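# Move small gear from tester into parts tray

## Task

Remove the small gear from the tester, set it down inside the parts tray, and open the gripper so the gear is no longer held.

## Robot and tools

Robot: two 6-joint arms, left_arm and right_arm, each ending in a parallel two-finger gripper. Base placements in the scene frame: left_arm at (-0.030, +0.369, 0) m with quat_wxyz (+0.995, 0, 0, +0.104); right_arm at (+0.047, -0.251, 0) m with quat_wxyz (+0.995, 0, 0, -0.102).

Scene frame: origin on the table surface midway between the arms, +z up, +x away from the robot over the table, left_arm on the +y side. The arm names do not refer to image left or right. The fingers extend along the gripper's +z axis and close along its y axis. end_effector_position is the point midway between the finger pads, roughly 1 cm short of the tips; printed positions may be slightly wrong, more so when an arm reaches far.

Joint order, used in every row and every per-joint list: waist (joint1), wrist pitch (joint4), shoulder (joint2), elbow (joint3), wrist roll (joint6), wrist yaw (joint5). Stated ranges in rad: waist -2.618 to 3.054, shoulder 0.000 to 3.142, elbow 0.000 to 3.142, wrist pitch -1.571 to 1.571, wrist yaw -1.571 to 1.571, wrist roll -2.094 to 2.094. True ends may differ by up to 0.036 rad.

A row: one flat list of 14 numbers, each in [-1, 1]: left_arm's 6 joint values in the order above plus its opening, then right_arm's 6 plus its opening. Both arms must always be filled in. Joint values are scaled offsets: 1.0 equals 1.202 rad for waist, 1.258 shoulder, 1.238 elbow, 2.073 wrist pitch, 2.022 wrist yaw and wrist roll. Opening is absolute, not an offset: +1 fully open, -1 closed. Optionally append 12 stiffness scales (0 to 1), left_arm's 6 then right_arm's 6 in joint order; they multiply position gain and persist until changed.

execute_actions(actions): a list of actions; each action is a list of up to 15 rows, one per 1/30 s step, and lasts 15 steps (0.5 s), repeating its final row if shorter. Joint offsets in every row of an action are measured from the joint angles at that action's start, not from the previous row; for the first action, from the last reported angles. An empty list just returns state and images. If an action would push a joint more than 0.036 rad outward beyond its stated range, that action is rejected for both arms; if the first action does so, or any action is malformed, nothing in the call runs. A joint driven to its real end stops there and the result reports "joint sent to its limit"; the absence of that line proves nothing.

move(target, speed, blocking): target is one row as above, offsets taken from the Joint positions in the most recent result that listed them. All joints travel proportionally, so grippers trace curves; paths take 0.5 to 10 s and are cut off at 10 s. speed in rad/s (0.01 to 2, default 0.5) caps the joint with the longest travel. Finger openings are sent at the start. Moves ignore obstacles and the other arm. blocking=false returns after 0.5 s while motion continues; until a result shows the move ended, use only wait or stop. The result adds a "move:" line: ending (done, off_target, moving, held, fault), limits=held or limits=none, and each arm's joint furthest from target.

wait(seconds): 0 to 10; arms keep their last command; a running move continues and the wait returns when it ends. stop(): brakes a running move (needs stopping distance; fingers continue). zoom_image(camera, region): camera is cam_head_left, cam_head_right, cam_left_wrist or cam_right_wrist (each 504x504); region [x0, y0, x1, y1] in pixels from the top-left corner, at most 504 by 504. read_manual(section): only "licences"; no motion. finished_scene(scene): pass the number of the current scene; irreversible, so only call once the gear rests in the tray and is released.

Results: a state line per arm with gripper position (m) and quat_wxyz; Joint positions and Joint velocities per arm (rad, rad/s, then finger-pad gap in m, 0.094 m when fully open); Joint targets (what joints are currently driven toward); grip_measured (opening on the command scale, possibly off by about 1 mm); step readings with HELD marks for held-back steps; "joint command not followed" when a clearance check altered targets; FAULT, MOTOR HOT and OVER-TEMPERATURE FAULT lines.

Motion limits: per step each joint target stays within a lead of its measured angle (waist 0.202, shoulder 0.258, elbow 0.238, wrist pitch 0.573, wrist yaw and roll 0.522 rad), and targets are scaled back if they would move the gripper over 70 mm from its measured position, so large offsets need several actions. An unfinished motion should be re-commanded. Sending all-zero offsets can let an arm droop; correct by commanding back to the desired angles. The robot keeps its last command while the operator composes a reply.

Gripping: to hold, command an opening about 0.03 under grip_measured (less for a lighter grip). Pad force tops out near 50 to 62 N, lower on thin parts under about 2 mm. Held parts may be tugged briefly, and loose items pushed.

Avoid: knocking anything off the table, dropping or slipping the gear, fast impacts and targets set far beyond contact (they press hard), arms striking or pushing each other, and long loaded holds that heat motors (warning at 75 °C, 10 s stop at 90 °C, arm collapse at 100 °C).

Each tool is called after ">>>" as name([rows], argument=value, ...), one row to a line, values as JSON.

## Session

>>> execute_actions(actions=[])

Scene clock: 0.00 s.
left_arm: end_effector_position=(+0.1977, +0.0903, +0.1148) grip_measured=+1.000 end_effector_quat_wxyz=(+0.324, -0.119, +0.928, +0.140) | right_arm: end_effector_position=(+0.3525, -0.0911, +0.3440) grip_measured=+1.000 end_effector_quat_wxyz=(+0.270, -0.547, +0.744, -0.273)
Joint names: [waist, wrist pitch, shoulder, elbow, wrist roll, wrist yaw]
Joint positions: left_arm=[-1.425 -1.314  1.976  1.564 -1.527 -0.707  0.094] | right_arm=[ 0.985 -1.419  1.55   1.935 -0.661  0.608  0.094]
Joint velocities: left_arm=[ 0.007  0.007  0.007 -0.002  0.022 -0.051  0.   ] | right_arm=[ 0.002  0.022  0.002  0.027 -0.007 -0.022  0.   ]
Joint targets: left_arm=[-1.425 -1.316 1.963 1.573 -1.529 -0.719] | right_arm=[0.985 -1.423 1.546 1.938 -0.654 0.611]
Joint stiffness scale: left_arm=[1. 1. 1. 1. 1. 1.] | right_arm=[1. 1. 1. 1. 1. 1.]

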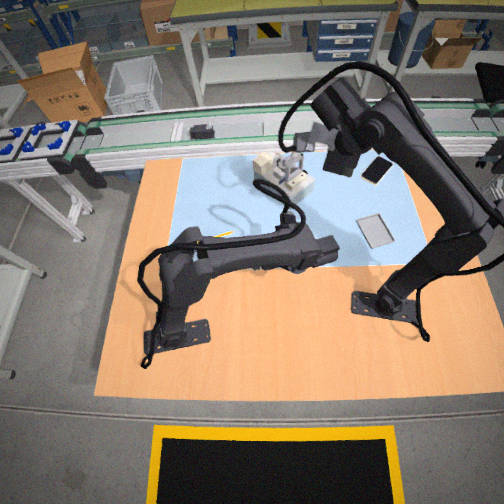

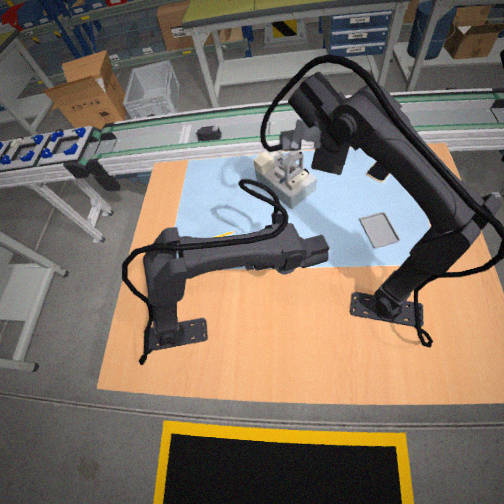

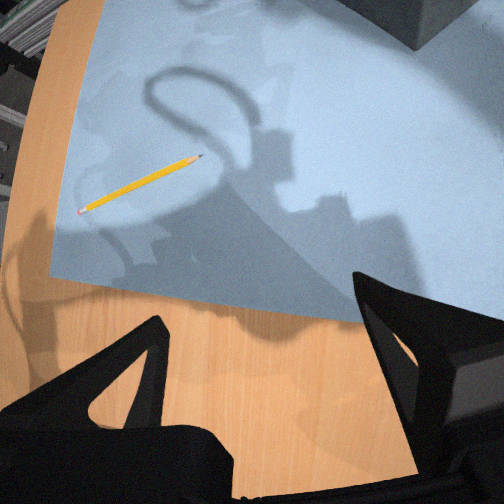

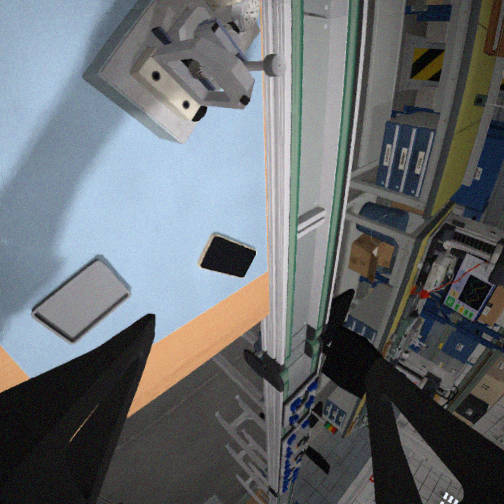

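>>> move(target=[0.5,0.1,-0.55,-0.1,0.755,0.35,0,-0.75,0.6,-0.1,-0.8,0.327,-0.5,-0.35], speed=1.2)

>>> move(target=[0,0.25,0.6,0.51,0,0,0,0.17,0.75,0.36,-0.34,0,-0.235,-0.35], speed=1.2)

Scene clock: 2.73 s.
left_arm: end_effector_position=(+0.2348, +0.1822, +0.2677) grip_measured=+0.002 end_effector_quat_wxyz=(+0.288, +0.288, +0.909, -0.089) | right_arm: end_effector_position=(+0.4691, -0.2314, +0.1718) grip_measured=-0.348 end_effector_quat_wxyz=(+0.437, -0.036, +0.887, +0.148)
Joint names: [waist, wrist pitch, shoulder, elbow, wrist roll, wrist yaw]
Joint positions: left_arm=[-0.832 -1.118  1.299  1.459 -0.006 -0.01   0.047] | right_arm=[ 0.088 -0.179  1.45   0.958 -0.007 -0.391  0.031]
Joint velocities: left_arm=[ 0.007 -0.051  0.017  0.002 -0.022  0.007  0.   ] | right_arm=[-0.007  0.066  0.002  0.002 -0.007 -0.051  0.   ]
Joint targets: left_arm=[-0.824 -1.107 1.284 1.440 -0.001 0.001] | right_arm=[0.084 -0.175 1.424 0.944 0.000 -0.403]
Joint stiffness scale: left_arm=[1. 1. 1. 1. 1. 1.] | right_arm=[1. 1. 1. 1. 1. 1.]
move: off_target (right_arm); limits=none; left_arm: farthest joint: the elbow, 0.019 radians from its target (0.124 radians at the start); right_arm: farthest joint: the shoulder, 0.026 radians from its target (0.126 radians at the start)

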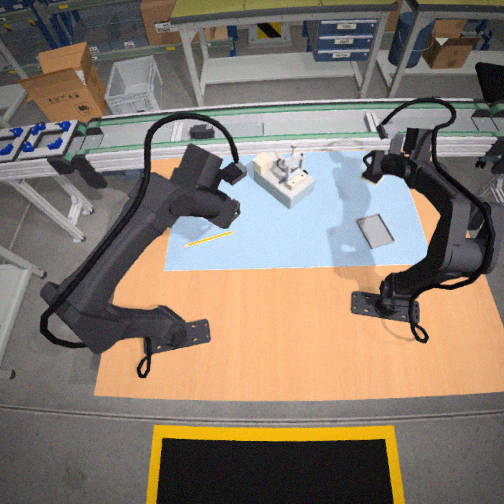

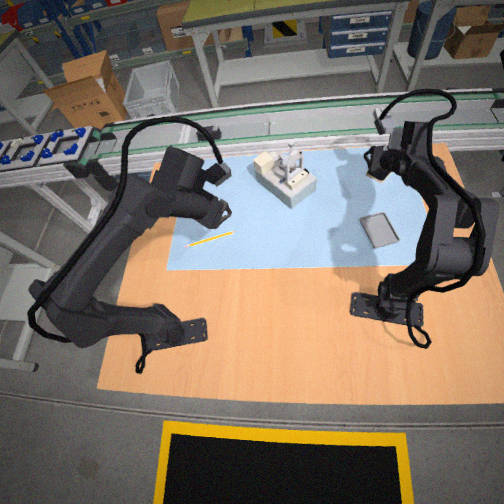

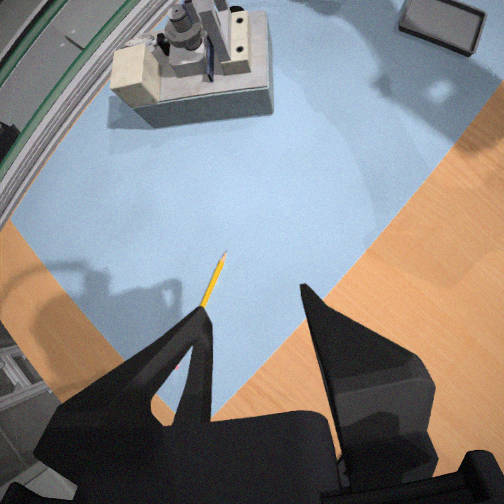

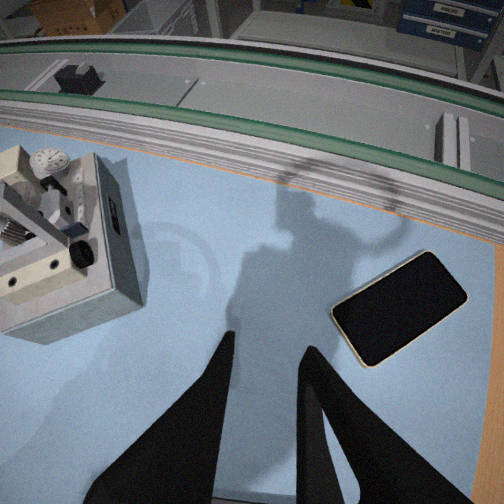

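Scene clock: 5.00 s.
left_arm: end_effector_position=(+0.4530, +0.0254, +0.2647) grip_measured=+0.002 end_effector_quat_wxyz=(+0.437, +0.268, +0.848, -0.137) | right_arm: end_effector_position=(+0.4400, -0.0832, +0.1555) grip_measured=-0.348 end_effector_quat_wxyz=(+0.647, -0.329, +0.613, +0.311)
Joint names: [waist, wrist pitch, shoulder, elbow, wrist roll, wrist yaw]
Joint positions: left_arm=[-0.832 -0.612  2.065  2.057 -0.006 -0.01   0.047] | right_arm=[ 0.285  1.377  1.884  0.555 -0.007 -0.859  0.031]
Joint velocities: left_arm=[ 0.007 -0.037 -0.007 -0.002  0.051 -0.066 -0.   ] | right_arm=[-0.007  0.022 -0.002 -0.007 -0.037 -0.007  0.   ]
Joint targets: left_arm=[-0.832 -0.600 2.054 2.090 -0.006 -0.010] | right_arm=[0.292 1.376 1.903 0.538 -0.007 -0.866]
Joint stiffness scale: left_arm=[1. 1. 1. 1. 1. 1.] | right_arm=[1. 1. 1. 1. 1. 1.]
move: off_target (left_arm); limits=none; left_arm: farthest joint: the elbow, 0.033 radians from its target (0.632 radians at the start); right_arm: farthest joint: the shoulder, 0.019 radians from its target (0.453 radians at the start)

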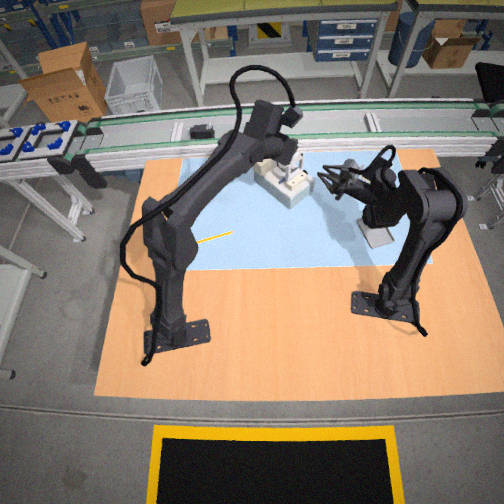

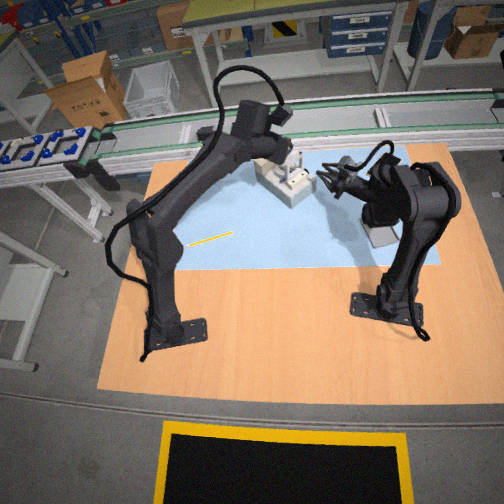

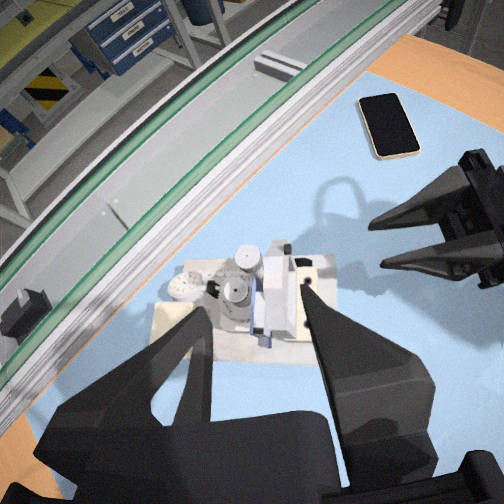

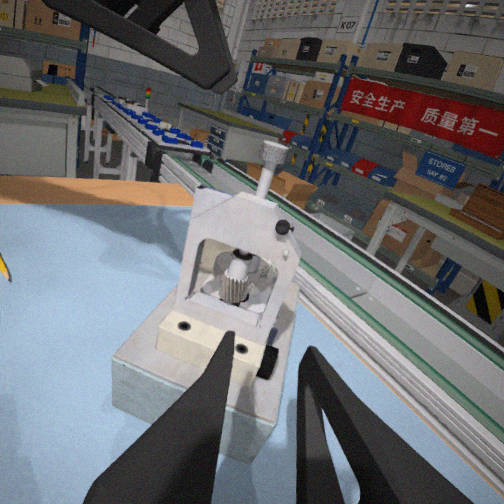

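>>> move(target=[0.016,0.055,0.085,0.03,0,0,0,0.215,-0.027,0,0,0,0.207,-0.35], speed=0.4)

Scene clock: 7.03 s.
left_arm: end_effector_position=(+0.4804, +0.0142, +0.2189) grip_measured=+0.002 end_effector_quat_wxyz=(+0.433, +0.264, +0.852, -0.134) | right_arm: end_effector_position=(+0.4463, -0.0303, +0.1497) grip_measured=-0.348 end_effector_quat_wxyz=(+0.660, -0.272, +0.648, +0.267)
Joint names: [waist, wrist pitch, shoulder, elbow, wrist roll, wrist yaw]
Joint positions: left_arm=[-0.821 -0.51   2.178  2.057 -0.006 -0.01   0.047] | right_arm=[ 0.538  1.343  1.884  0.555 -0.007 -0.448  0.031]
Joint velocities: left_arm=[-0.002  0.007 -0.002 -0.007 -0.081 -0.007  0.   ] | right_arm=[-0.022  0.037  0.007  0.002 -0.007 -0.037 -0.001]
Joint targets: left_arm=[-0.813 -0.498 2.172 2.094 -0.006 -0.010] | right_arm=[0.543 1.321 1.884 0.555 -0.007 -0.440]
Joint stiffness scale: left_arm=[1. 1. 1. 1. 1. 1.] | right_arm=[1. 1. 1. 1. 1. 1.]
move: off_target (left_arm, right_arm); limits=none; left_arm: farthest joint: the elbow, 0.037 radians from its target (0.037 radians at the start); right_arm: farthest joint: the wrist pitch, 0.022 radians from its target (0.056 radians at the start)

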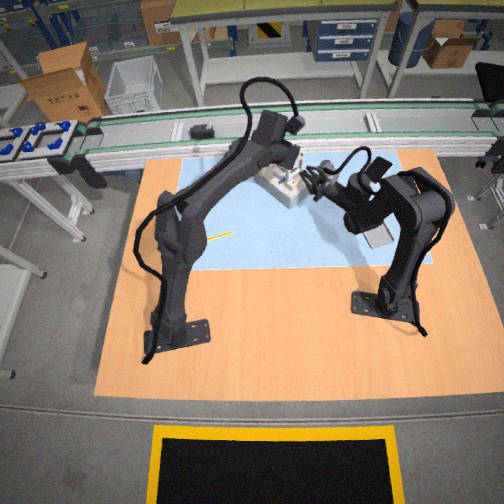

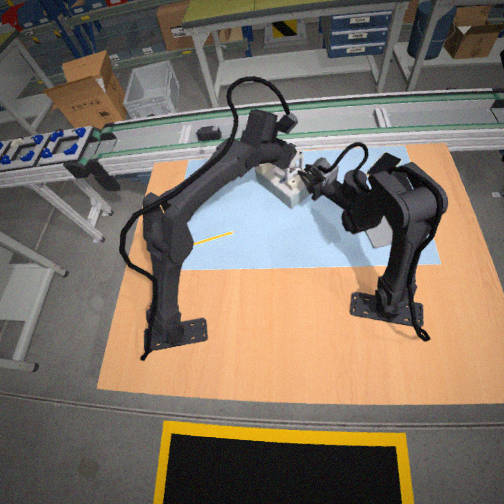

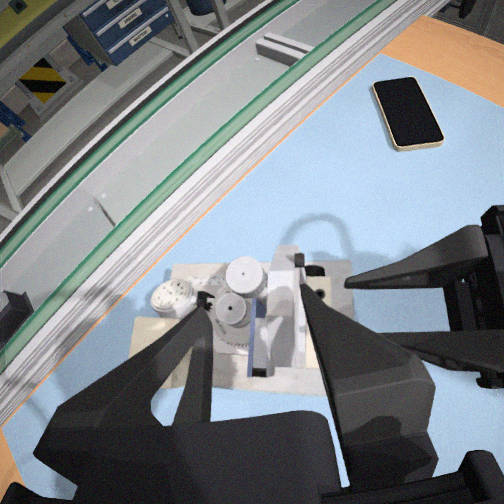

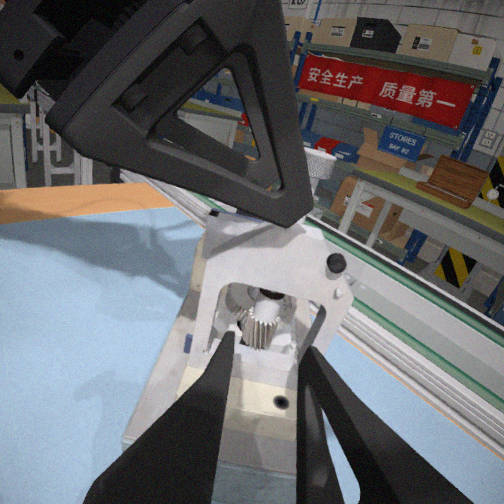

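>>> move(target=[0.01,-0.026,0.056,0.127,0,0,-0.3,0.022,0.014,0.075,0.048,0,0,-0.35], speed=0.2)

Scene clock: 8.67 s.
left_arm: end_effector_position=(+0.4933, +0.0083, +0.2221) grip_measured=-0.298 end_effector_quat_wxyz=(+0.436, +0.261, +0.851, -0.134) | right_arm: end_effector_position=(+0.4513, -0.0198, +0.1368) grip_measured=-0.348 end_effector_quat_wxyz=(+0.654, -0.278, +0.648, +0.273)
Joint names: [waist, wrist pitch, shoulder, elbow, wrist roll, wrist yaw]
Joint positions: left_arm=[-0.817 -0.556  2.249  2.181 -0.006 -0.01   0.033] | right_arm=[ 0.556  1.372  1.957  0.591 -0.007 -0.448  0.031]
Joint velocities: left_arm=[ 0.002 -0.007 -0.002  0.012  0.022 -0.11  -0.   ] | right_arm=[ 0.002 -0.022 -0.002 -0.012 -0.007  0.11  -0.   ]
Joint targets: left_arm=[-0.809 -0.564 2.248 2.214 -0.006 -0.010] | right_arm=[0.565 1.372 1.978 0.615 -0.007 -0.448]
Joint stiffness scale: left_arm=[1. 1. 1. 1. 1. 1.] | right_arm=[1. 1. 1. 1. 1. 1.]
move: off_target (left_arm, right_arm); limits=none; left_arm: farthest joint: the elbow, 0.033 radians from its target (0.157 radians at the start); right_arm: farthest joint: the elbow, 0.024 radians from its target (0.059 radians at the start)

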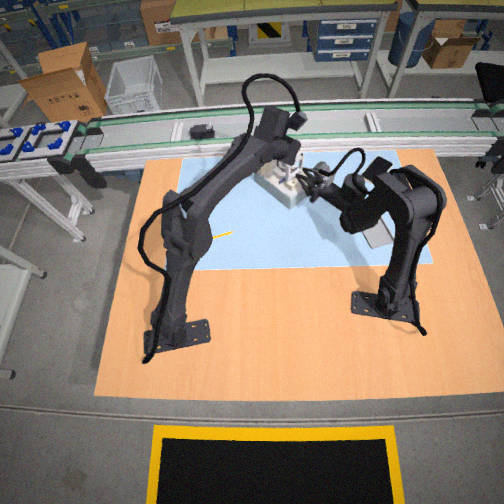

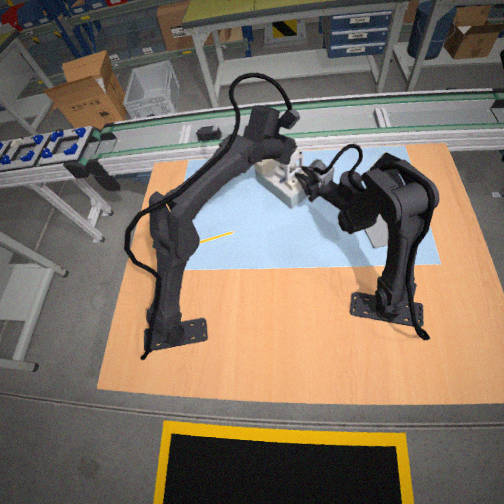

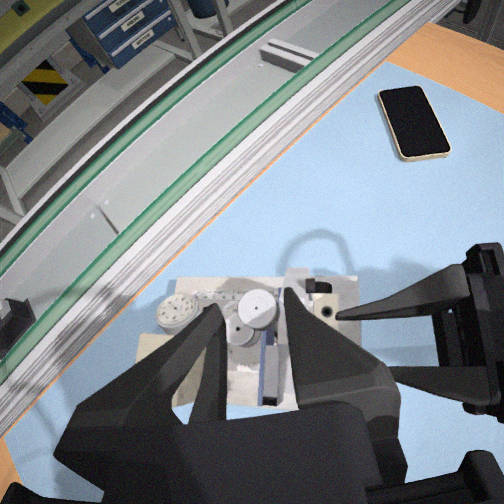

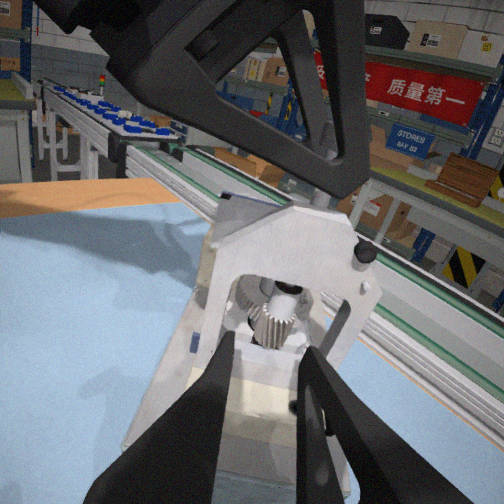

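>>> move(target=[0,0,0.011,0.02,0,0,-0.5,0.038,-0.03,0.062,0.099,0,0.022,-0.38], speed=0.12)

>>> move(target=[0,0,0,0.02,0,0,-0.76,0,0,0,0,0,0,-0.38])

Scene clock: 10.30 s.
left_arm: end_effector_position=(+0.4935, +0.0065, +0.2148) grip_measured=-0.498 end_effector_quat_wxyz=(+0.430, +0.264, +0.853, -0.134) | right_arm: end_effector_position=(+0.4687, -0.0006, +0.1365) grip_measured=-0.378 end_effector_quat_wxyz=(+0.655, -0.278, +0.647, +0.273)
Joint names: [waist, wrist pitch, shoulder, elbow, wrist roll, wrist yaw]
Joint positions: left_arm=[-0.818 -0.556  2.261  2.181 -0.006 -0.006  0.024] | right_arm=[ 0.593  1.332  2.013  0.69  -0.007 -0.411  0.029]
Joint velocities: left_arm=[ 0.007 -0.022 -0.012  0.002 -0.037  0.095  0.   ] | right_arm=[-0.017 -0.081 -0.002 -0.012 -0.037  0.037 -0.002]
Joint targets: left_arm=[-0.817 -0.556 2.263 2.206 -0.006 -0.010] | right_arm=[0.602 1.310 2.035 0.714 -0.007 -0.404]
Joint stiffness scale: left_arm=[1. 1. 1. 1. 1. 1.] | right_arm=[1. 1. 1. 1. 1. 1.]
move: off_target (left_arm, right_arm); limits=none; left_arm: farthest joint: the elbow, 0.025 radians from its target (0.025 radians at the start); right_arm: farthest joint: the elbow, 0.023 radians from its target (0.123 radians at the start)

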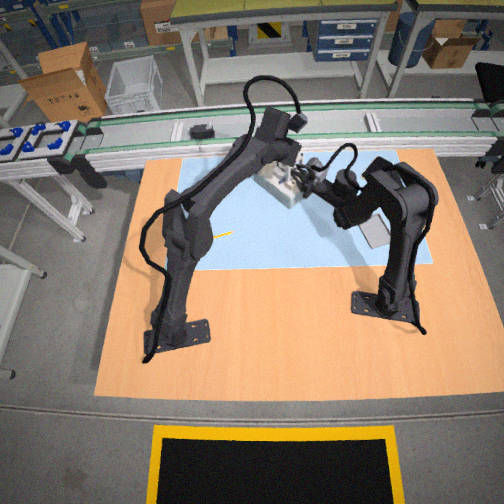

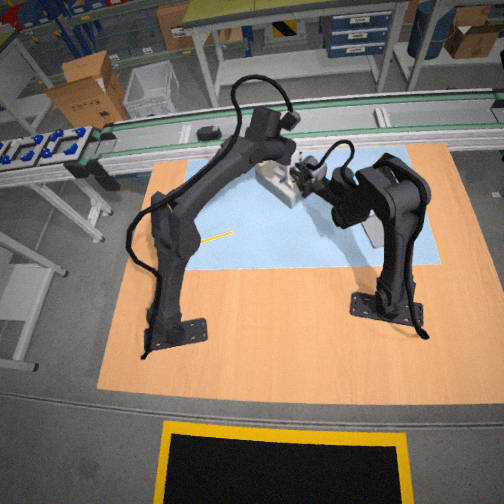

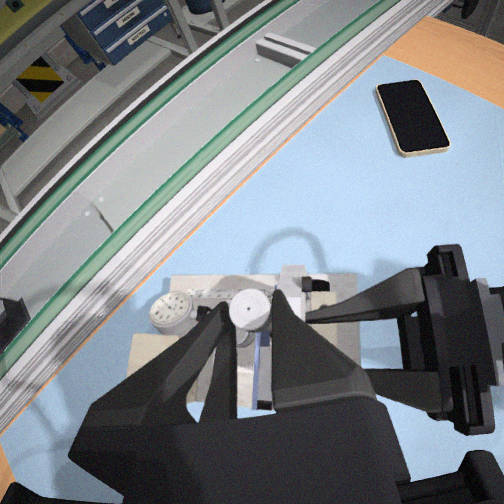

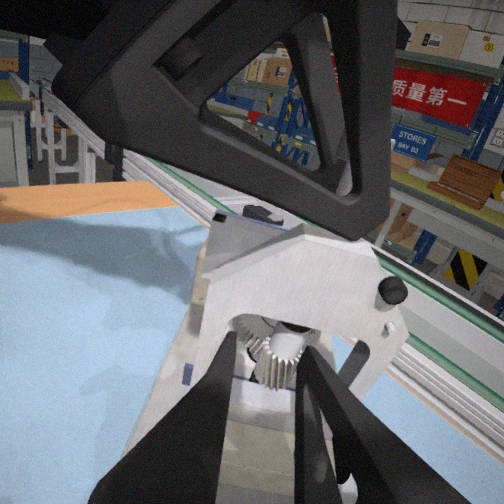

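Scene clock: 11.00 s.
left_arm: end_effector_position=(+0.4915, +0.0036, +0.2149) grip_measured=-0.718 end_effector_quat_wxyz=(+0.429, +0.267, +0.852, -0.138) | right_arm: end_effector_position=(+0.4687, -0.0006, +0.1365) grip_measured=-0.378 end_effector_quat_wxyz=(+0.655, -0.278, +0.647, +0.273)
Joint names: [waist, wrist pitch, shoulder, elbow, wrist roll, wrist yaw]
Joint positions: left_arm=[-0.821 -0.556  2.261  2.181 -0.006  0.002  0.013] | right_arm=[ 0.593  1.332  2.013  0.69  -0.007 -0.411  0.029]
Joint velocities: left_arm=[-0.007  0.007  0.002  0.012 -0.051 -0.037 -0.001] | right_arm=[ 0.012  0.022 -0.002  0.012  0.051 -0.007  0.   ]
Joint targets: left_arm=[-0.818 -0.556 2.261 2.206 -0.006 -0.006] | right_arm=[0.593 1.332 2.013 0.690 -0.007 -0.411]
Joint stiffness scale: left_arm=[1. 1. 1. 1. 1. 1.] | right_arm=[1. 1. 1. 1. 1. 1.]
move: off_target (left_arm); limits=none; left_arm: farthest joint: the elbow, 0.025 radians from its target (0.025 radians at the start); right_arm: farthest joint: the waist, 0.000 radians from its target (0.000 radians at the start)

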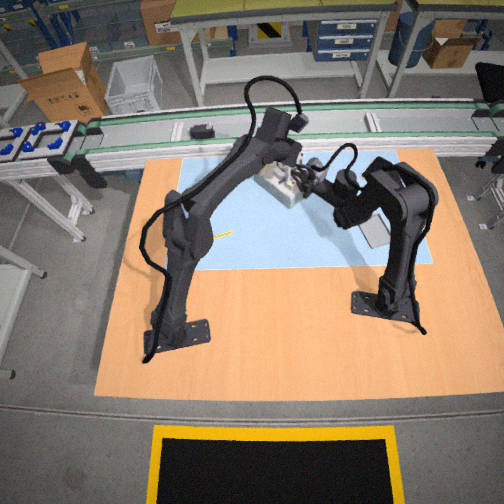

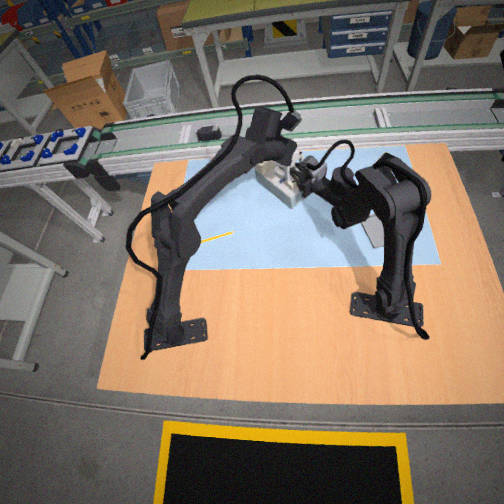

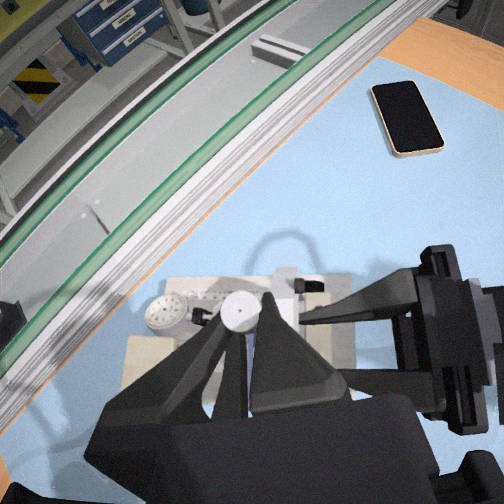

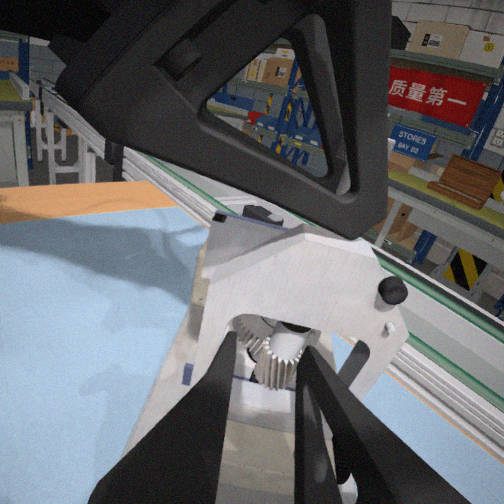

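>>> move(target=[0,0,0,0.02,0,0,-0.76,0,0.018,0.048,0,0,0.018,-0.38], speed=0.1)

>>> move(target=[0,0,0,0.02,0,0,-0.76,0.022,-0.026,0.052,0.08,0,0.014,-0.38], speed=0.1)

Scene clock: 12.57 s.
left_arm: end_effector_position=(+0.4914, +0.0035, +0.2149) grip_measured=-0.718 end_effector_quat_wxyz=(+0.429, +0.267, +0.852, -0.138) | right_arm: end_effector_position=(+0.4728, -0.0041, +0.1263) grip_measured=-0.378 end_effector_quat_wxyz=(+0.658, -0.268, +0.652, +0.264)
Joint names: [waist, wrist pitch, shoulder, elbow, wrist roll, wrist yaw]
Joint positions: left_arm=[-0.821 -0.556  2.261  2.181 -0.006  0.002  0.013] | right_arm=[ 0.593  1.369  2.053  0.69  -0.007 -0.382  0.029]
Joint velocities: left_arm=[-0.002 -0.022 -0.017 -0.002 -0.007  0.037 -0.002] | right_arm=[ 0.002 -0.022 -0.007  0.002 -0.051  0.022 -0.   ]
Joint targets: left_arm=[-0.821 -0.556 2.261 2.206 -0.006 0.002] | right_arm=[0.593 1.369 2.073 0.690 -0.007 -0.375]
Joint stiffness scale: left_arm=[1. 1. 1. 1. 1. 1.] | right_arm=[1. 1. 1. 1. 1. 1.]
move: off_target (left_arm); limits=none; left_arm: farthest joint: the elbow, 0.025 radians from its target (0.025 radians at the start); right_arm: farthest joint: the shoulder, 0.020 radians from its target (0.060 radians at the start)

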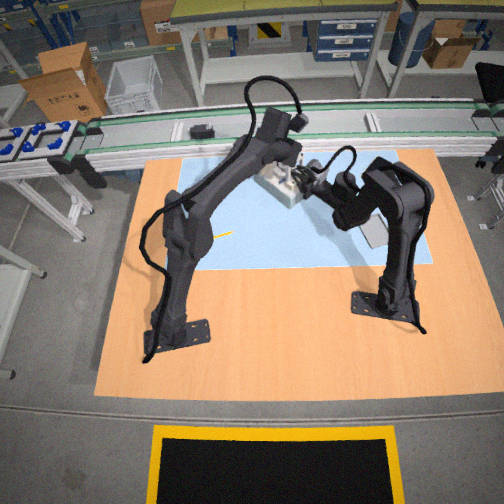

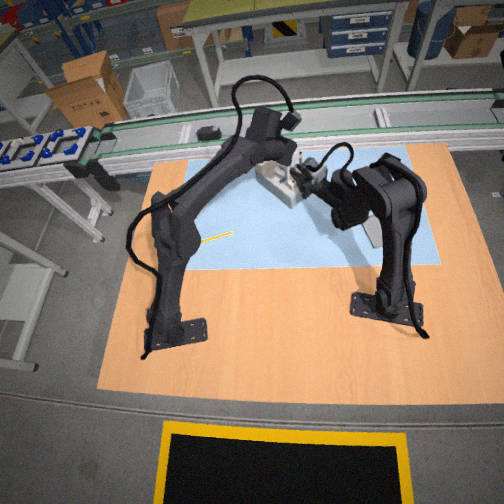

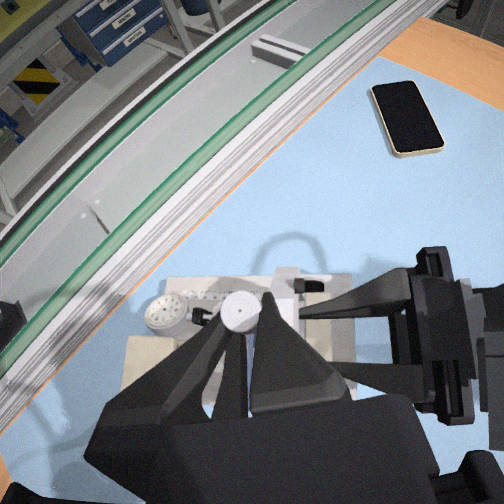

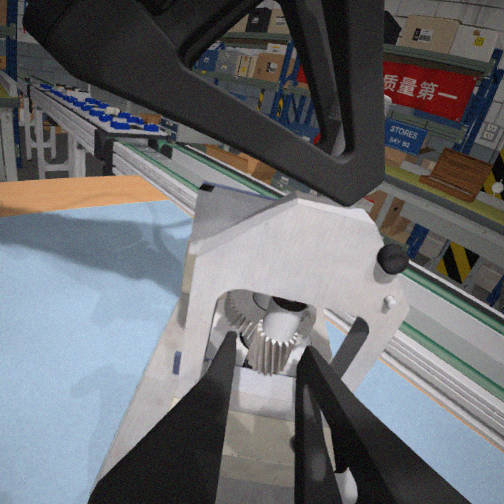

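Scene clock: 13.90 s.
left_arm: end_effector_position=(+0.4914, +0.0035, +0.2149) grip_measured=-0.718 end_effector_quat_wxyz=(+0.429, +0.267, +0.852, -0.138) | right_arm: end_effector_position=(+0.4868, +0.0074, +0.1251) grip_measured=-0.378 end_effector_quat_wxyz=(+0.659, -0.267, +0.652, +0.263)
Joint names: [waist, wrist pitch, shoulder, elbow, wrist roll, wrist yaw]
Joint positions: left_arm=[-0.821 -0.556  2.261  2.181 -0.006  0.002  0.013] | right_arm=[ 0.611  1.339  2.096  0.765 -0.007 -0.361  0.029]
Joint velocities: left_arm=[ 0.002 -0.007  0.017 -0.012  0.022 -0.051 -0.   ] | right_arm=[-0.012 -0.095  0.002  0.002  0.037 -0.081  0.   ]
Joint targets: left_arm=[-0.821 -0.556 2.261 2.206 -0.006 0.002] | right_arm=[0.620 1.315 2.119 0.789 -0.007 -0.354]
Joint stiffness scale: left_arm=[1. 1. 1. 1. 1. 1.] | right_arm=[1. 1. 1. 1. 1. 1.]
move: off_target (left_arm, right_arm); limits=none; left_arm: farthest joint: the elbow, 0.025 radians from its target (0.025 radians at the start); right_arm: farthest joint: the elbow, 0.024 radians from its target (0.099 radians at the start)

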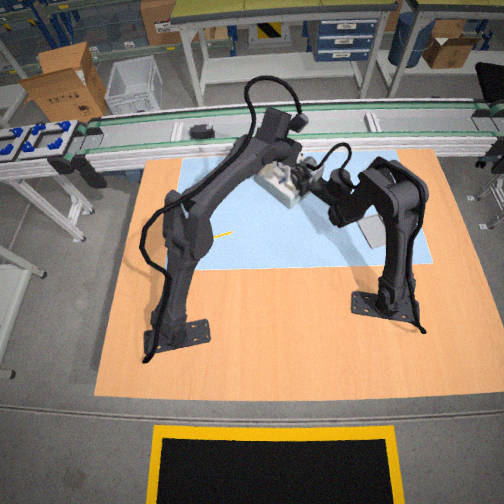

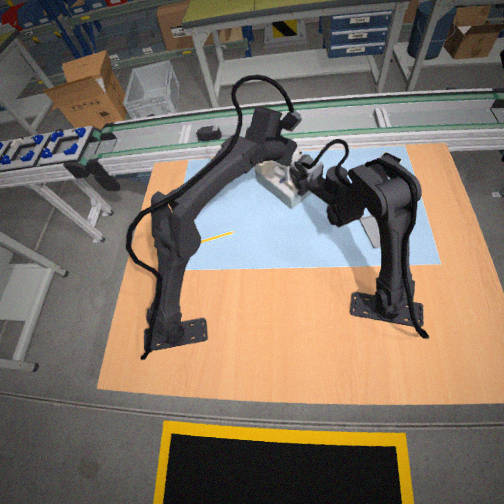

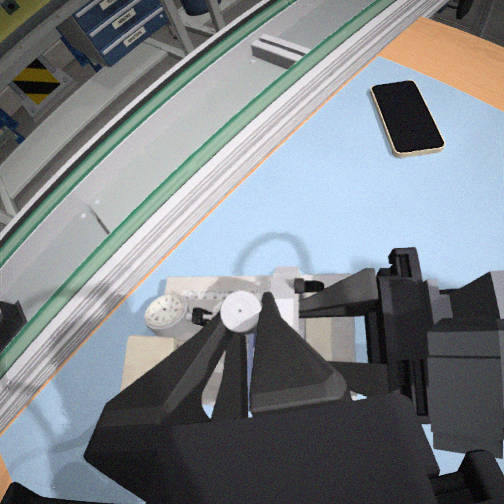

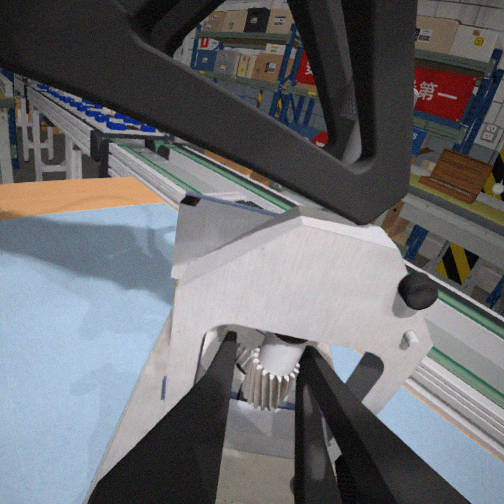

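>>> execute_actions([
  [[0,0.01,-0.03,0.03,0,0,-0.76,0,0,0,0,0,0.012,-0.5]],
  [[0,0.01,-0.03,0.03,0,0,-0.76,0,0,0,0,0,0,-0.72]],
  [[0,0.03,-0.04,0.06,0,0,-0.76,0,0,0,0,0,0,-0.72]],
  [[0,0.04,-0.06,0.05,0,0,-0.76,0,0,0,0,0,0,-0.72]],
  [[0,0.04,-0.05,0.065,0,0,-0.76,0,0,0,0,0,0,-0.72]],
])

Scene clock: 16.57 s.
left_arm: end_effector_position=(+0.4916, +0.0033, +0.2237) grip_measured=-0.718 end_effector_quat_wxyz=(+0.433, +0.266, +0.850, -0.140) | right_arm: end_effector_position=(+0.4879, +0.0061, +0.1254) grip_measured=-0.646 end_effector_quat_wxyz=(+0.661, -0.264, +0.653, +0.259)
Joint names: [waist, wrist pitch, shoulder, elbow, wrist roll, wrist yaw]
Joint positions: left_arm=[-0.821 -0.574  2.26   2.208 -0.006  0.003  0.013] | right_arm=[ 0.611  1.341  2.096  0.765 -0.007 -0.351  0.017]
Joint velocities: left_arm=[-0.007  0.022 -0.002 -0.017 -0.007  0.007 -0.   ] | right_arm=[-0.012  0.051  0.007 -0.007  0.037  0.022 -0.   ]
Joint targets: left_arm=[-0.821 -0.487 2.201 2.272 -0.006 0.003] | right_arm=[0.611 1.341 2.096 0.765 -0.007 -0.351]
Joint stiffness scale: left_arm=[1. 1. 1. 1. 1. 1.] | right_arm=[1. 1. 1. 1. 1. 1.]
Step readings (joint positions; steps 1 to 15: 1st action; 16 to 30: 2nd action; 31 to 45: 3rd action; 46 to 60: 4th action; 61 to 75: 5th action):
0: left_arm=[-0.821 -0.556 2.261 2.181 -0.006 0.002] | right_arm=[0.611 1.339 2.096 0.765 -0.007 -0.361]
1: left_arm=[-0.821 -0.556 2.261 2.181 -0.006 0.002] | right_arm=[0.611 1.340 2.096 0.765 -0.007 -0.357]
2: left_arm=[-0.821 -0.556 2.261 2.181 -0.006 0.002] | right_arm=[0.611 1.340 2.096 0.765 -0.007 -0.352]
4: left_arm=[-0.821 -0.556 2.261 2.181 -0.006 0.002] | right_arm=[0.611 1.340 2.096 0.765 -0.007 -0.348]
8: left_arm=[-0.821 -0.556 2.261 2.181 -0.006 0.002] | right_arm=[0.611 1.340 2.096 0.765 -0.007 -0.348]
15: left_arm=[-0.821 -0.556 2.261 2.181 -0.006 0.002] | right_arm=[0.611 1.340 2.096 0.765 -0.007 -0.348]
16: left_arm=[-0.821 -0.555 2.261 2.181 -0.006 0.002] | right_arm=[0.611 1.340 2.096 0.765 -0.006 -0.350]
17: left_arm=[-0.821 -0.555 2.261 2.181 -0.006 0.003] | right_arm=[0.611 1.341 2.096 0.765 -0.007 -0.351]
19: left_arm=[-0.821 -0.555 2.261 2.181 -0.006 0.003] | right_arm=[0.611 1.341 2.096 0.765 -0.007 -0.351]
23: left_arm=[-0.821 -0.555 2.261 2.181 -0.006 0.003] | right_arm=[0.611 1.341 2.096 0.765 -0.007 -0.351]
30: left_arm=[-0.821 -0.555 2.261 2.181 -0.006 0.003] | right_arm=[0.611 1.341 2.096 0.765 -0.007 -0.351]
31: left_arm=[-0.821 -0.558 2.260 2.187 -0.006 0.003] | right_arm=[0.611 1.341 2.096 0.765 -0.007 -0.351]
32: left_arm=[-0.821 -0.561 2.260 2.190 -0.006 0.003] | right_arm=[0.611 1.341 2.096 0.765 -0.007 -0.351]
34: left_arm=[-0.821 -0.564 2.260 2.194 -0.006 0.003] | right_arm=[0.611 1.341 2.096 0.765 -0.007 -0.351]
38: left_arm=[-0.821 -0.565 2.260 2.196 -0.006 0.003] | right_arm=[0.611 1.341 2.096 0.765 -0.007 -0.351]
45: left_arm=[-0.821 -0.565 2.260 2.196 -0.006 0.003] | right_arm=[0.611 1.341 2.096 0.765 -0.007 -0.351]
46: left_arm=[-0.821 -0.565 2.260 2.196 -0.006 0.003] | right_arm=[0.611 1.341 2.096 0.765 -0.007 -0.351]
47: left_arm=[-0.821 -0.565 2.260 2.196 -0.006 0.003] | right_arm=[0.611 1.341 2.096 0.765 -0.007 -0.351]
49: left_arm=[-0.821 -0.565 2.260 2.196 -0.006 0.003] | right_arm=[0.611 1.341 2.096 0.765 -0.007 -0.351]
53: left_arm=[-0.821 -0.565 2.260 2.196 -0.006 0.003] | right_arm=[0.611 1.341 2.096 0.765 -0.007 -0.351]
60: left_arm=[-0.821 -0.565 2.260 2.196 -0.006 0.003] | right_arm=[0.611 1.341 2.096 0.765 -0.007 -0.351]
61: left_arm=[-0.821 -0.566 2.260 2.198 -0.006 0.003] | right_arm=[0.611 1.341 2.096 0.765 -0.007 -0.351]
62: left_arm=[-0.821 -0.568 2.260 2.200 -0.006 0.003] | right_arm=[0.611 1.341 2.096 0.765 -0.007 -0.351]
64: left_arm=[-0.821 -0.571 2.260 2.205 -0.006 0.003] | right_arm=[0.611 1.341 2.096 0.765 -0.007 -0.351]
68: left_arm=[-0.821 -0.574 2.260 2.208 -0.006 0.003] | right_arm=[0.611 1.341 2.096 0.765 -0.007 -0.351]
75: Joint positions above

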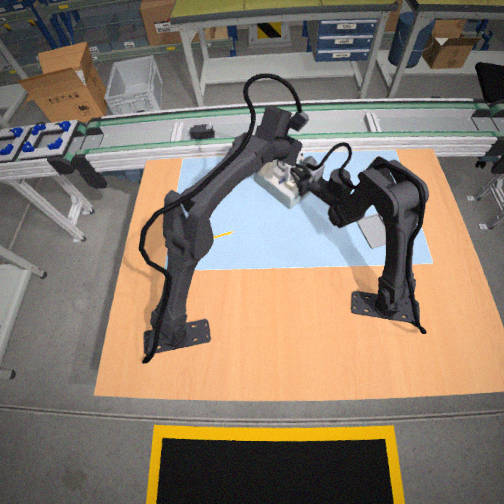

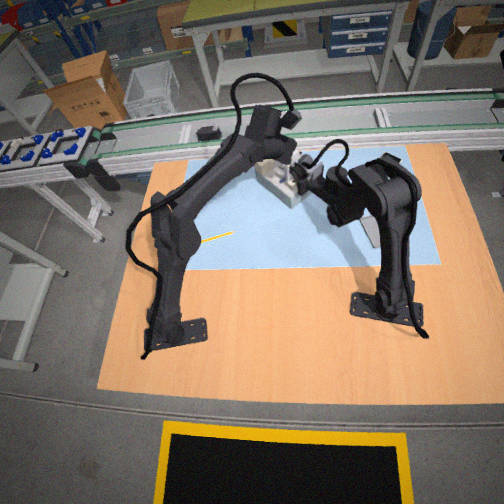

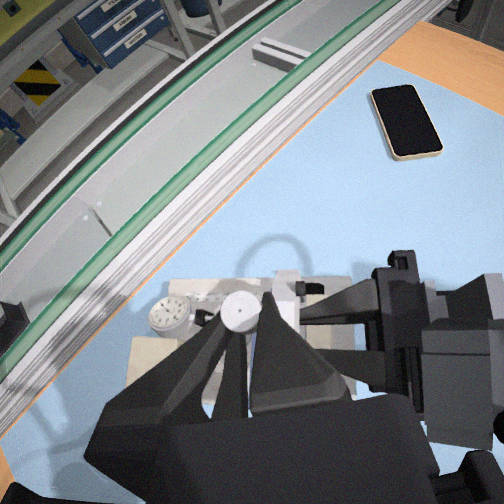

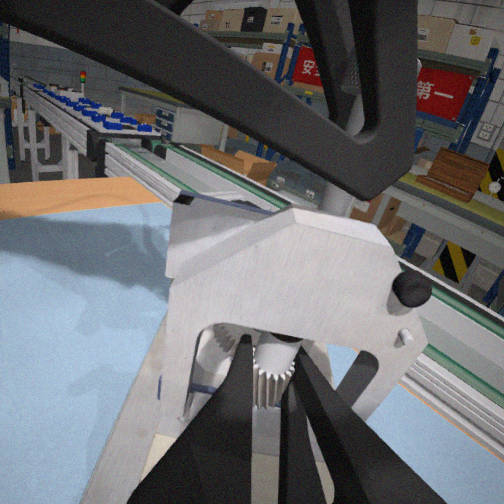

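>>> execute_actions([
  [[0,0.04,-0.036,0.07,0,0,-0.76,0,0.01,0,0,0,0,-0.7]],
  [[0,0.04,-0.036,0.07,0,0,-0.76,0,0.018,-0.02,0,0,0,-0.7]],
  [[0,0.04,-0.036,0.07,0,0,-0.76,-0.008,0.012,-0.025,-0.025,0,-0.004,-0.7]],
])

Scene clock: 18.27 s.
left_arm: end_effector_position=(+0.4913, +0.0035, +0.2258) grip_measured=-0.718 end_effector_quat_wxyz=(+0.425, +0.267, +0.854, -0.137) | right_arm: end_effector_position=(+0.4854, +0.0044, +0.1286) grip_measured=-0.646 end_effector_quat_wxyz=(+0.665, -0.263, +0.648, +0.259)
Joint names: [waist, wrist pitch, shoulder, elbow, wrist roll, wrist yaw]
Joint positions: left_arm=[-0.821 -0.631  2.282  2.269 -0.006  0.003  0.013] | right_arm=[ 0.609  1.359  2.089  0.752 -0.007 -0.352  0.017]
Joint velocities: left_arm=[-0.012 -0.007 -0.002 -0.002  0.022 -0.007  0.   ] | right_arm=[ 0.002  0.066  0.002  0.002  0.066 -0.066  0.   ]
Joint targets: left_arm=[-0.821 -0.529 2.229 2.335 -0.006 0.003] | right_arm=[0.601 1.369 2.065 0.734 -0.007 -0.359]
Joint stiffness scale: left_arm=[1. 1. 1. 1. 1. 1.] | right_arm=[1. 1. 1. 1. 1. 1.]
Step readings (joint positions; steps 1 to 15: 1st action; 16 to 30: 2nd action; 31 to 45: 3rd action):
0: left_arm=[-0.821 -0.574 2.260 2.208 -0.006 0.003] | right_arm=[0.611 1.341 2.096 0.765 -0.007 -0.351]
1: left_arm=[-0.821 -0.577 2.262 2.212 -0.006 0.003] | right_arm=[0.611 1.342 2.096 0.765 -0.007 -0.351]
2: left_arm=[-0.821 -0.583 2.264 2.219 -0.006 0.003] | right_arm=[0.611 1.342 2.096 0.765 -0.007 -0.351]
4: left_arm=[-0.821 -0.589 2.266 2.225 -0.006 0.003] | right_arm=[0.611 1.342 2.096 0.765 -0.007 -0.351]
8: left_arm=[-0.821 -0.592 2.267 2.228 -0.006 0.003] | right_arm=[0.611 1.342 2.096 0.765 -0.007 -0.351]
15: left_arm=[-0.821 -0.592 2.267 2.229 -0.006 0.003] | right_arm=[0.611 1.342 2.096 0.765 -0.007 -0.351]
16: left_arm=[-0.821 -0.596 2.269 2.233 -0.006 0.003] | right_arm=[0.611 1.343 2.096 0.765 -0.007 -0.351]
17: left_arm=[-0.821 -0.603 2.271 2.240 -0.006 0.003] | right_arm=[0.611 1.344 2.096 0.765 -0.007 -0.351]
19: left_arm=[-0.821 -0.609 2.273 2.246 -0.006 0.003] | right_arm=[0.611 1.344 2.096 0.765 -0.007 -0.351]
23: left_arm=[-0.821 -0.611 2.274 2.248 -0.006 0.003] | right_arm=[0.611 1.344 2.096 0.765 -0.007 -0.351]
30: left_arm=[-0.821 -0.612 2.274 2.249 -0.006 0.003] | right_arm=[0.611 1.344 2.096 0.765 -0.007 -0.351]
31: left_arm=[-0.821 -0.615 2.276 2.253 -0.006 0.003] | right_arm=[0.610 1.345 2.096 0.762 -0.007 -0.351]
32: left_arm=[-0.821 -0.622 2.279 2.260 -0.006 0.003] | right_arm=[0.610 1.352 2.096 0.759 -0.007 -0.351]
34: left_arm=[-0.821 -0.628 2.281 2.266 -0.006 0.003] | right_arm=[0.609 1.358 2.092 0.755 -0.007 -0.352]
38: left_arm=[-0.821 -0.630 2.282 2.268 -0.006 0.003] | right_arm=[0.609 1.359 2.089 0.752 -0.007 -0.352]
45: Joint positions above

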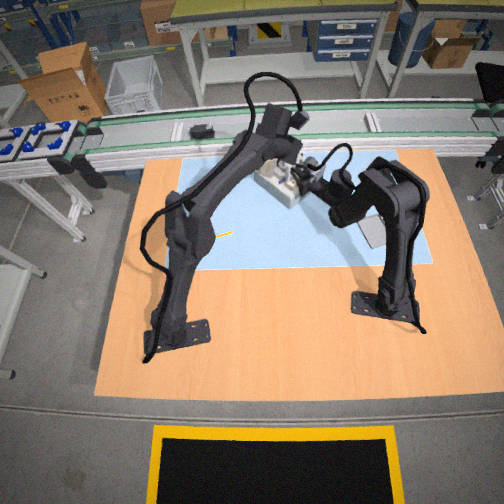

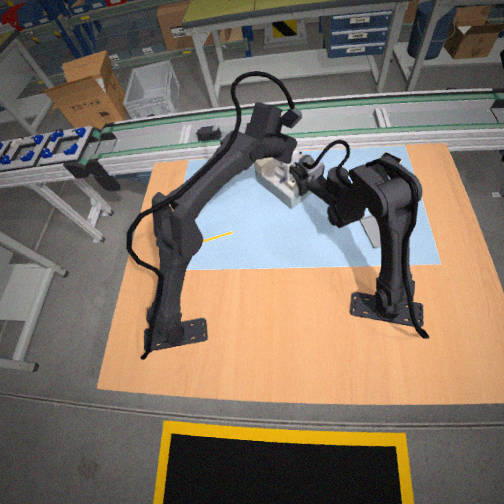

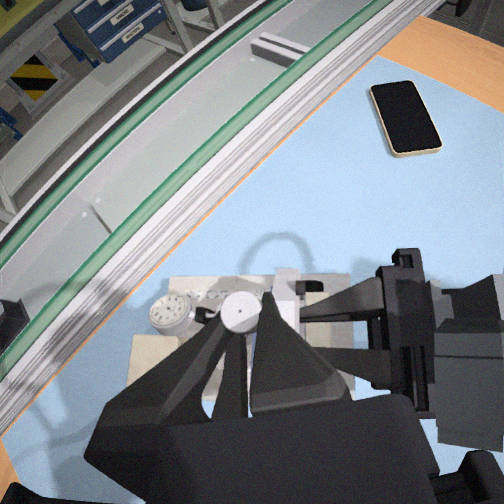

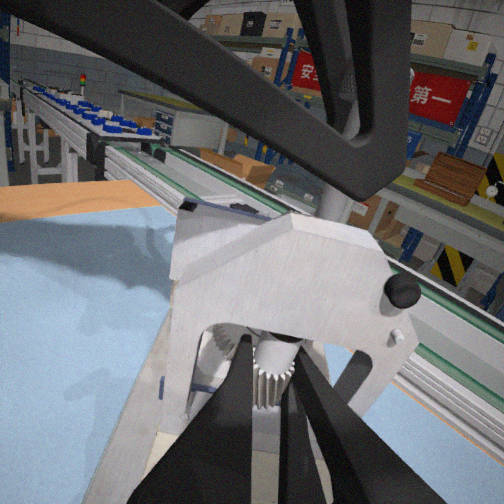

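Moving free. Withdraw.

>>> execute_actions([
  [[0,0.049,-0.042,0.053,0,0,-0.76,-0.016,0.008,-0.037,-0.047,0,-0.01,-0.7]],
  [[0,0.049,-0.042,0.053,0,0,-0.76,-0.016,0.008,-0.037,-0.047,0,-0.01,-0.7]],
])

Scene clock: 19.40 s.
left_arm: end_effector_position=(+0.4913, +0.0035, +0.2258) grip_measured=-0.718 end_effector_quat_wxyz=(+0.425, +0.267, +0.854, -0.137) | right_arm: end_effector_position=(+0.4708, -0.0101, +0.1232) grip_measured=-0.646 end_effector_quat_wxyz=(+0.656, -0.264, +0.658, +0.260)
Joint names: [waist, wrist pitch, shoulder, elbow, wrist roll, wrist yaw]
Joint positions: left_arm=[-0.821 -0.631  2.282  2.269 -0.006  0.003  0.013] | right_arm=[ 0.585  1.372  2.046  0.669 -0.007 -0.378  0.017]
Joint velocities: left_arm=[-0.007  0.007 -0.017 -0.017  0.007 -0.007  0.   ] | right_arm=[-0.007 -0.037  0.012 -0.012  0.007 -0.022 -0.001]
Joint targets: left_arm=[-0.821 -0.529 2.230 2.334 -0.006 0.003] | right_arm=[0.578 1.382 2.021 0.652 -0.007 -0.385]
Joint stiffness scale: left_arm=[1. 1. 1. 1. 1. 1.] | right_arm=[1. 1. 1. 1. 1. 1.]
Step readings (joint positions; steps 1 to 15: 1st action; 16 to 30: 2nd action):
0: left_arm=[-0.821 -0.631 2.282 2.269 -0.006 0.003] | right_arm=[0.609 1.359 2.089 0.752 -0.007 -0.352]
1: left_arm=[-0.821 -0.631 2.282 2.269 -0.006 0.003] | right_arm=[0.608 1.361 2.087 0.747 -0.007 -0.354]
2: left_arm=[-0.821 -0.631 2.282 2.269 -0.006 0.003] | right_arm=[0.606 1.363 2.079 0.734 -0.007 -0.356]
4: left_arm=[-0.821 -0.631 2.282 2.269 -0.006 0.003] | right_arm=[0.601 1.365 2.069 0.716 -0.007 -0.361]
8: left_arm=[-0.821 -0.631 2.282 2.269 -0.006 0.003] | right_arm=[0.597 1.365 2.068 0.710 -0.007 -0.363]
15: left_arm=[-0.821 -0.631 2.282 2.269 -0.006 0.003] | right_arm=[0.597 1.365 2.068 0.710 -0.007 -0.365]
16: left_arm=[-0.821 -0.631 2.282 2.269 -0.006 0.003] | right_arm=[0.596 1.366 2.065 0.705 -0.007 -0.366]
17: left_arm=[-0.821 -0.631 2.282 2.269 -0.006 0.003] | right_arm=[0.594 1.366 2.058 0.692 -0.007 -0.369]
19: left_arm=[-0.821 -0.631 2.282 2.269 -0.006 0.003] | right_arm=[0.589 1.371 2.048 0.674 -0.007 -0.373]
23: left_arm=[-0.821 -0.631 2.282 2.269 -0.006 0.003] | right_arm=[0.585 1.372 2.046 0.669 -0.007 -0.376]
30: Joint positions above

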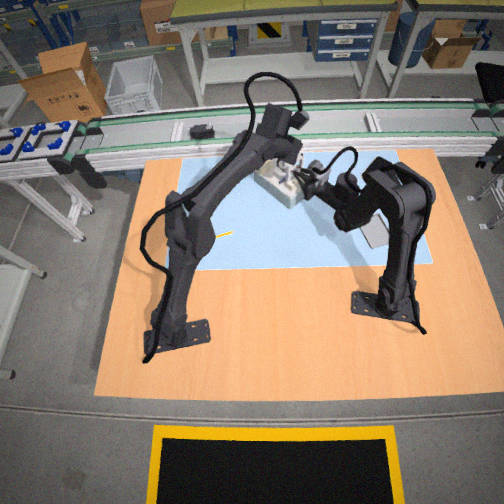

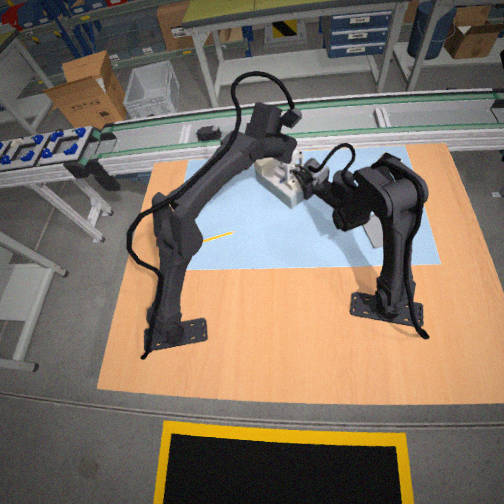

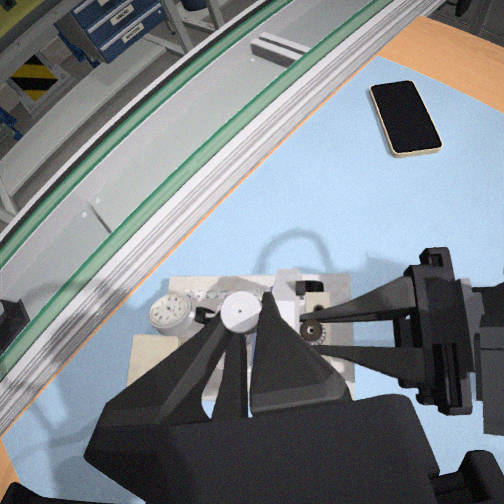

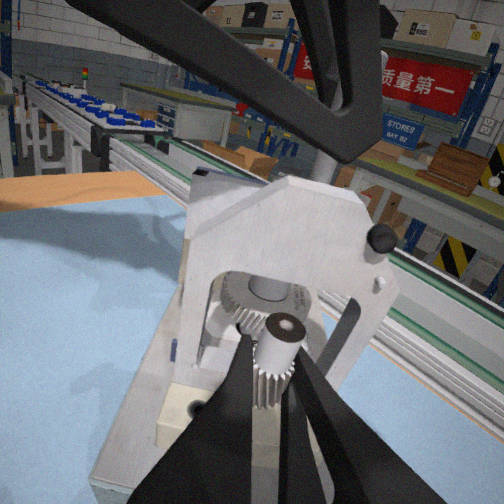

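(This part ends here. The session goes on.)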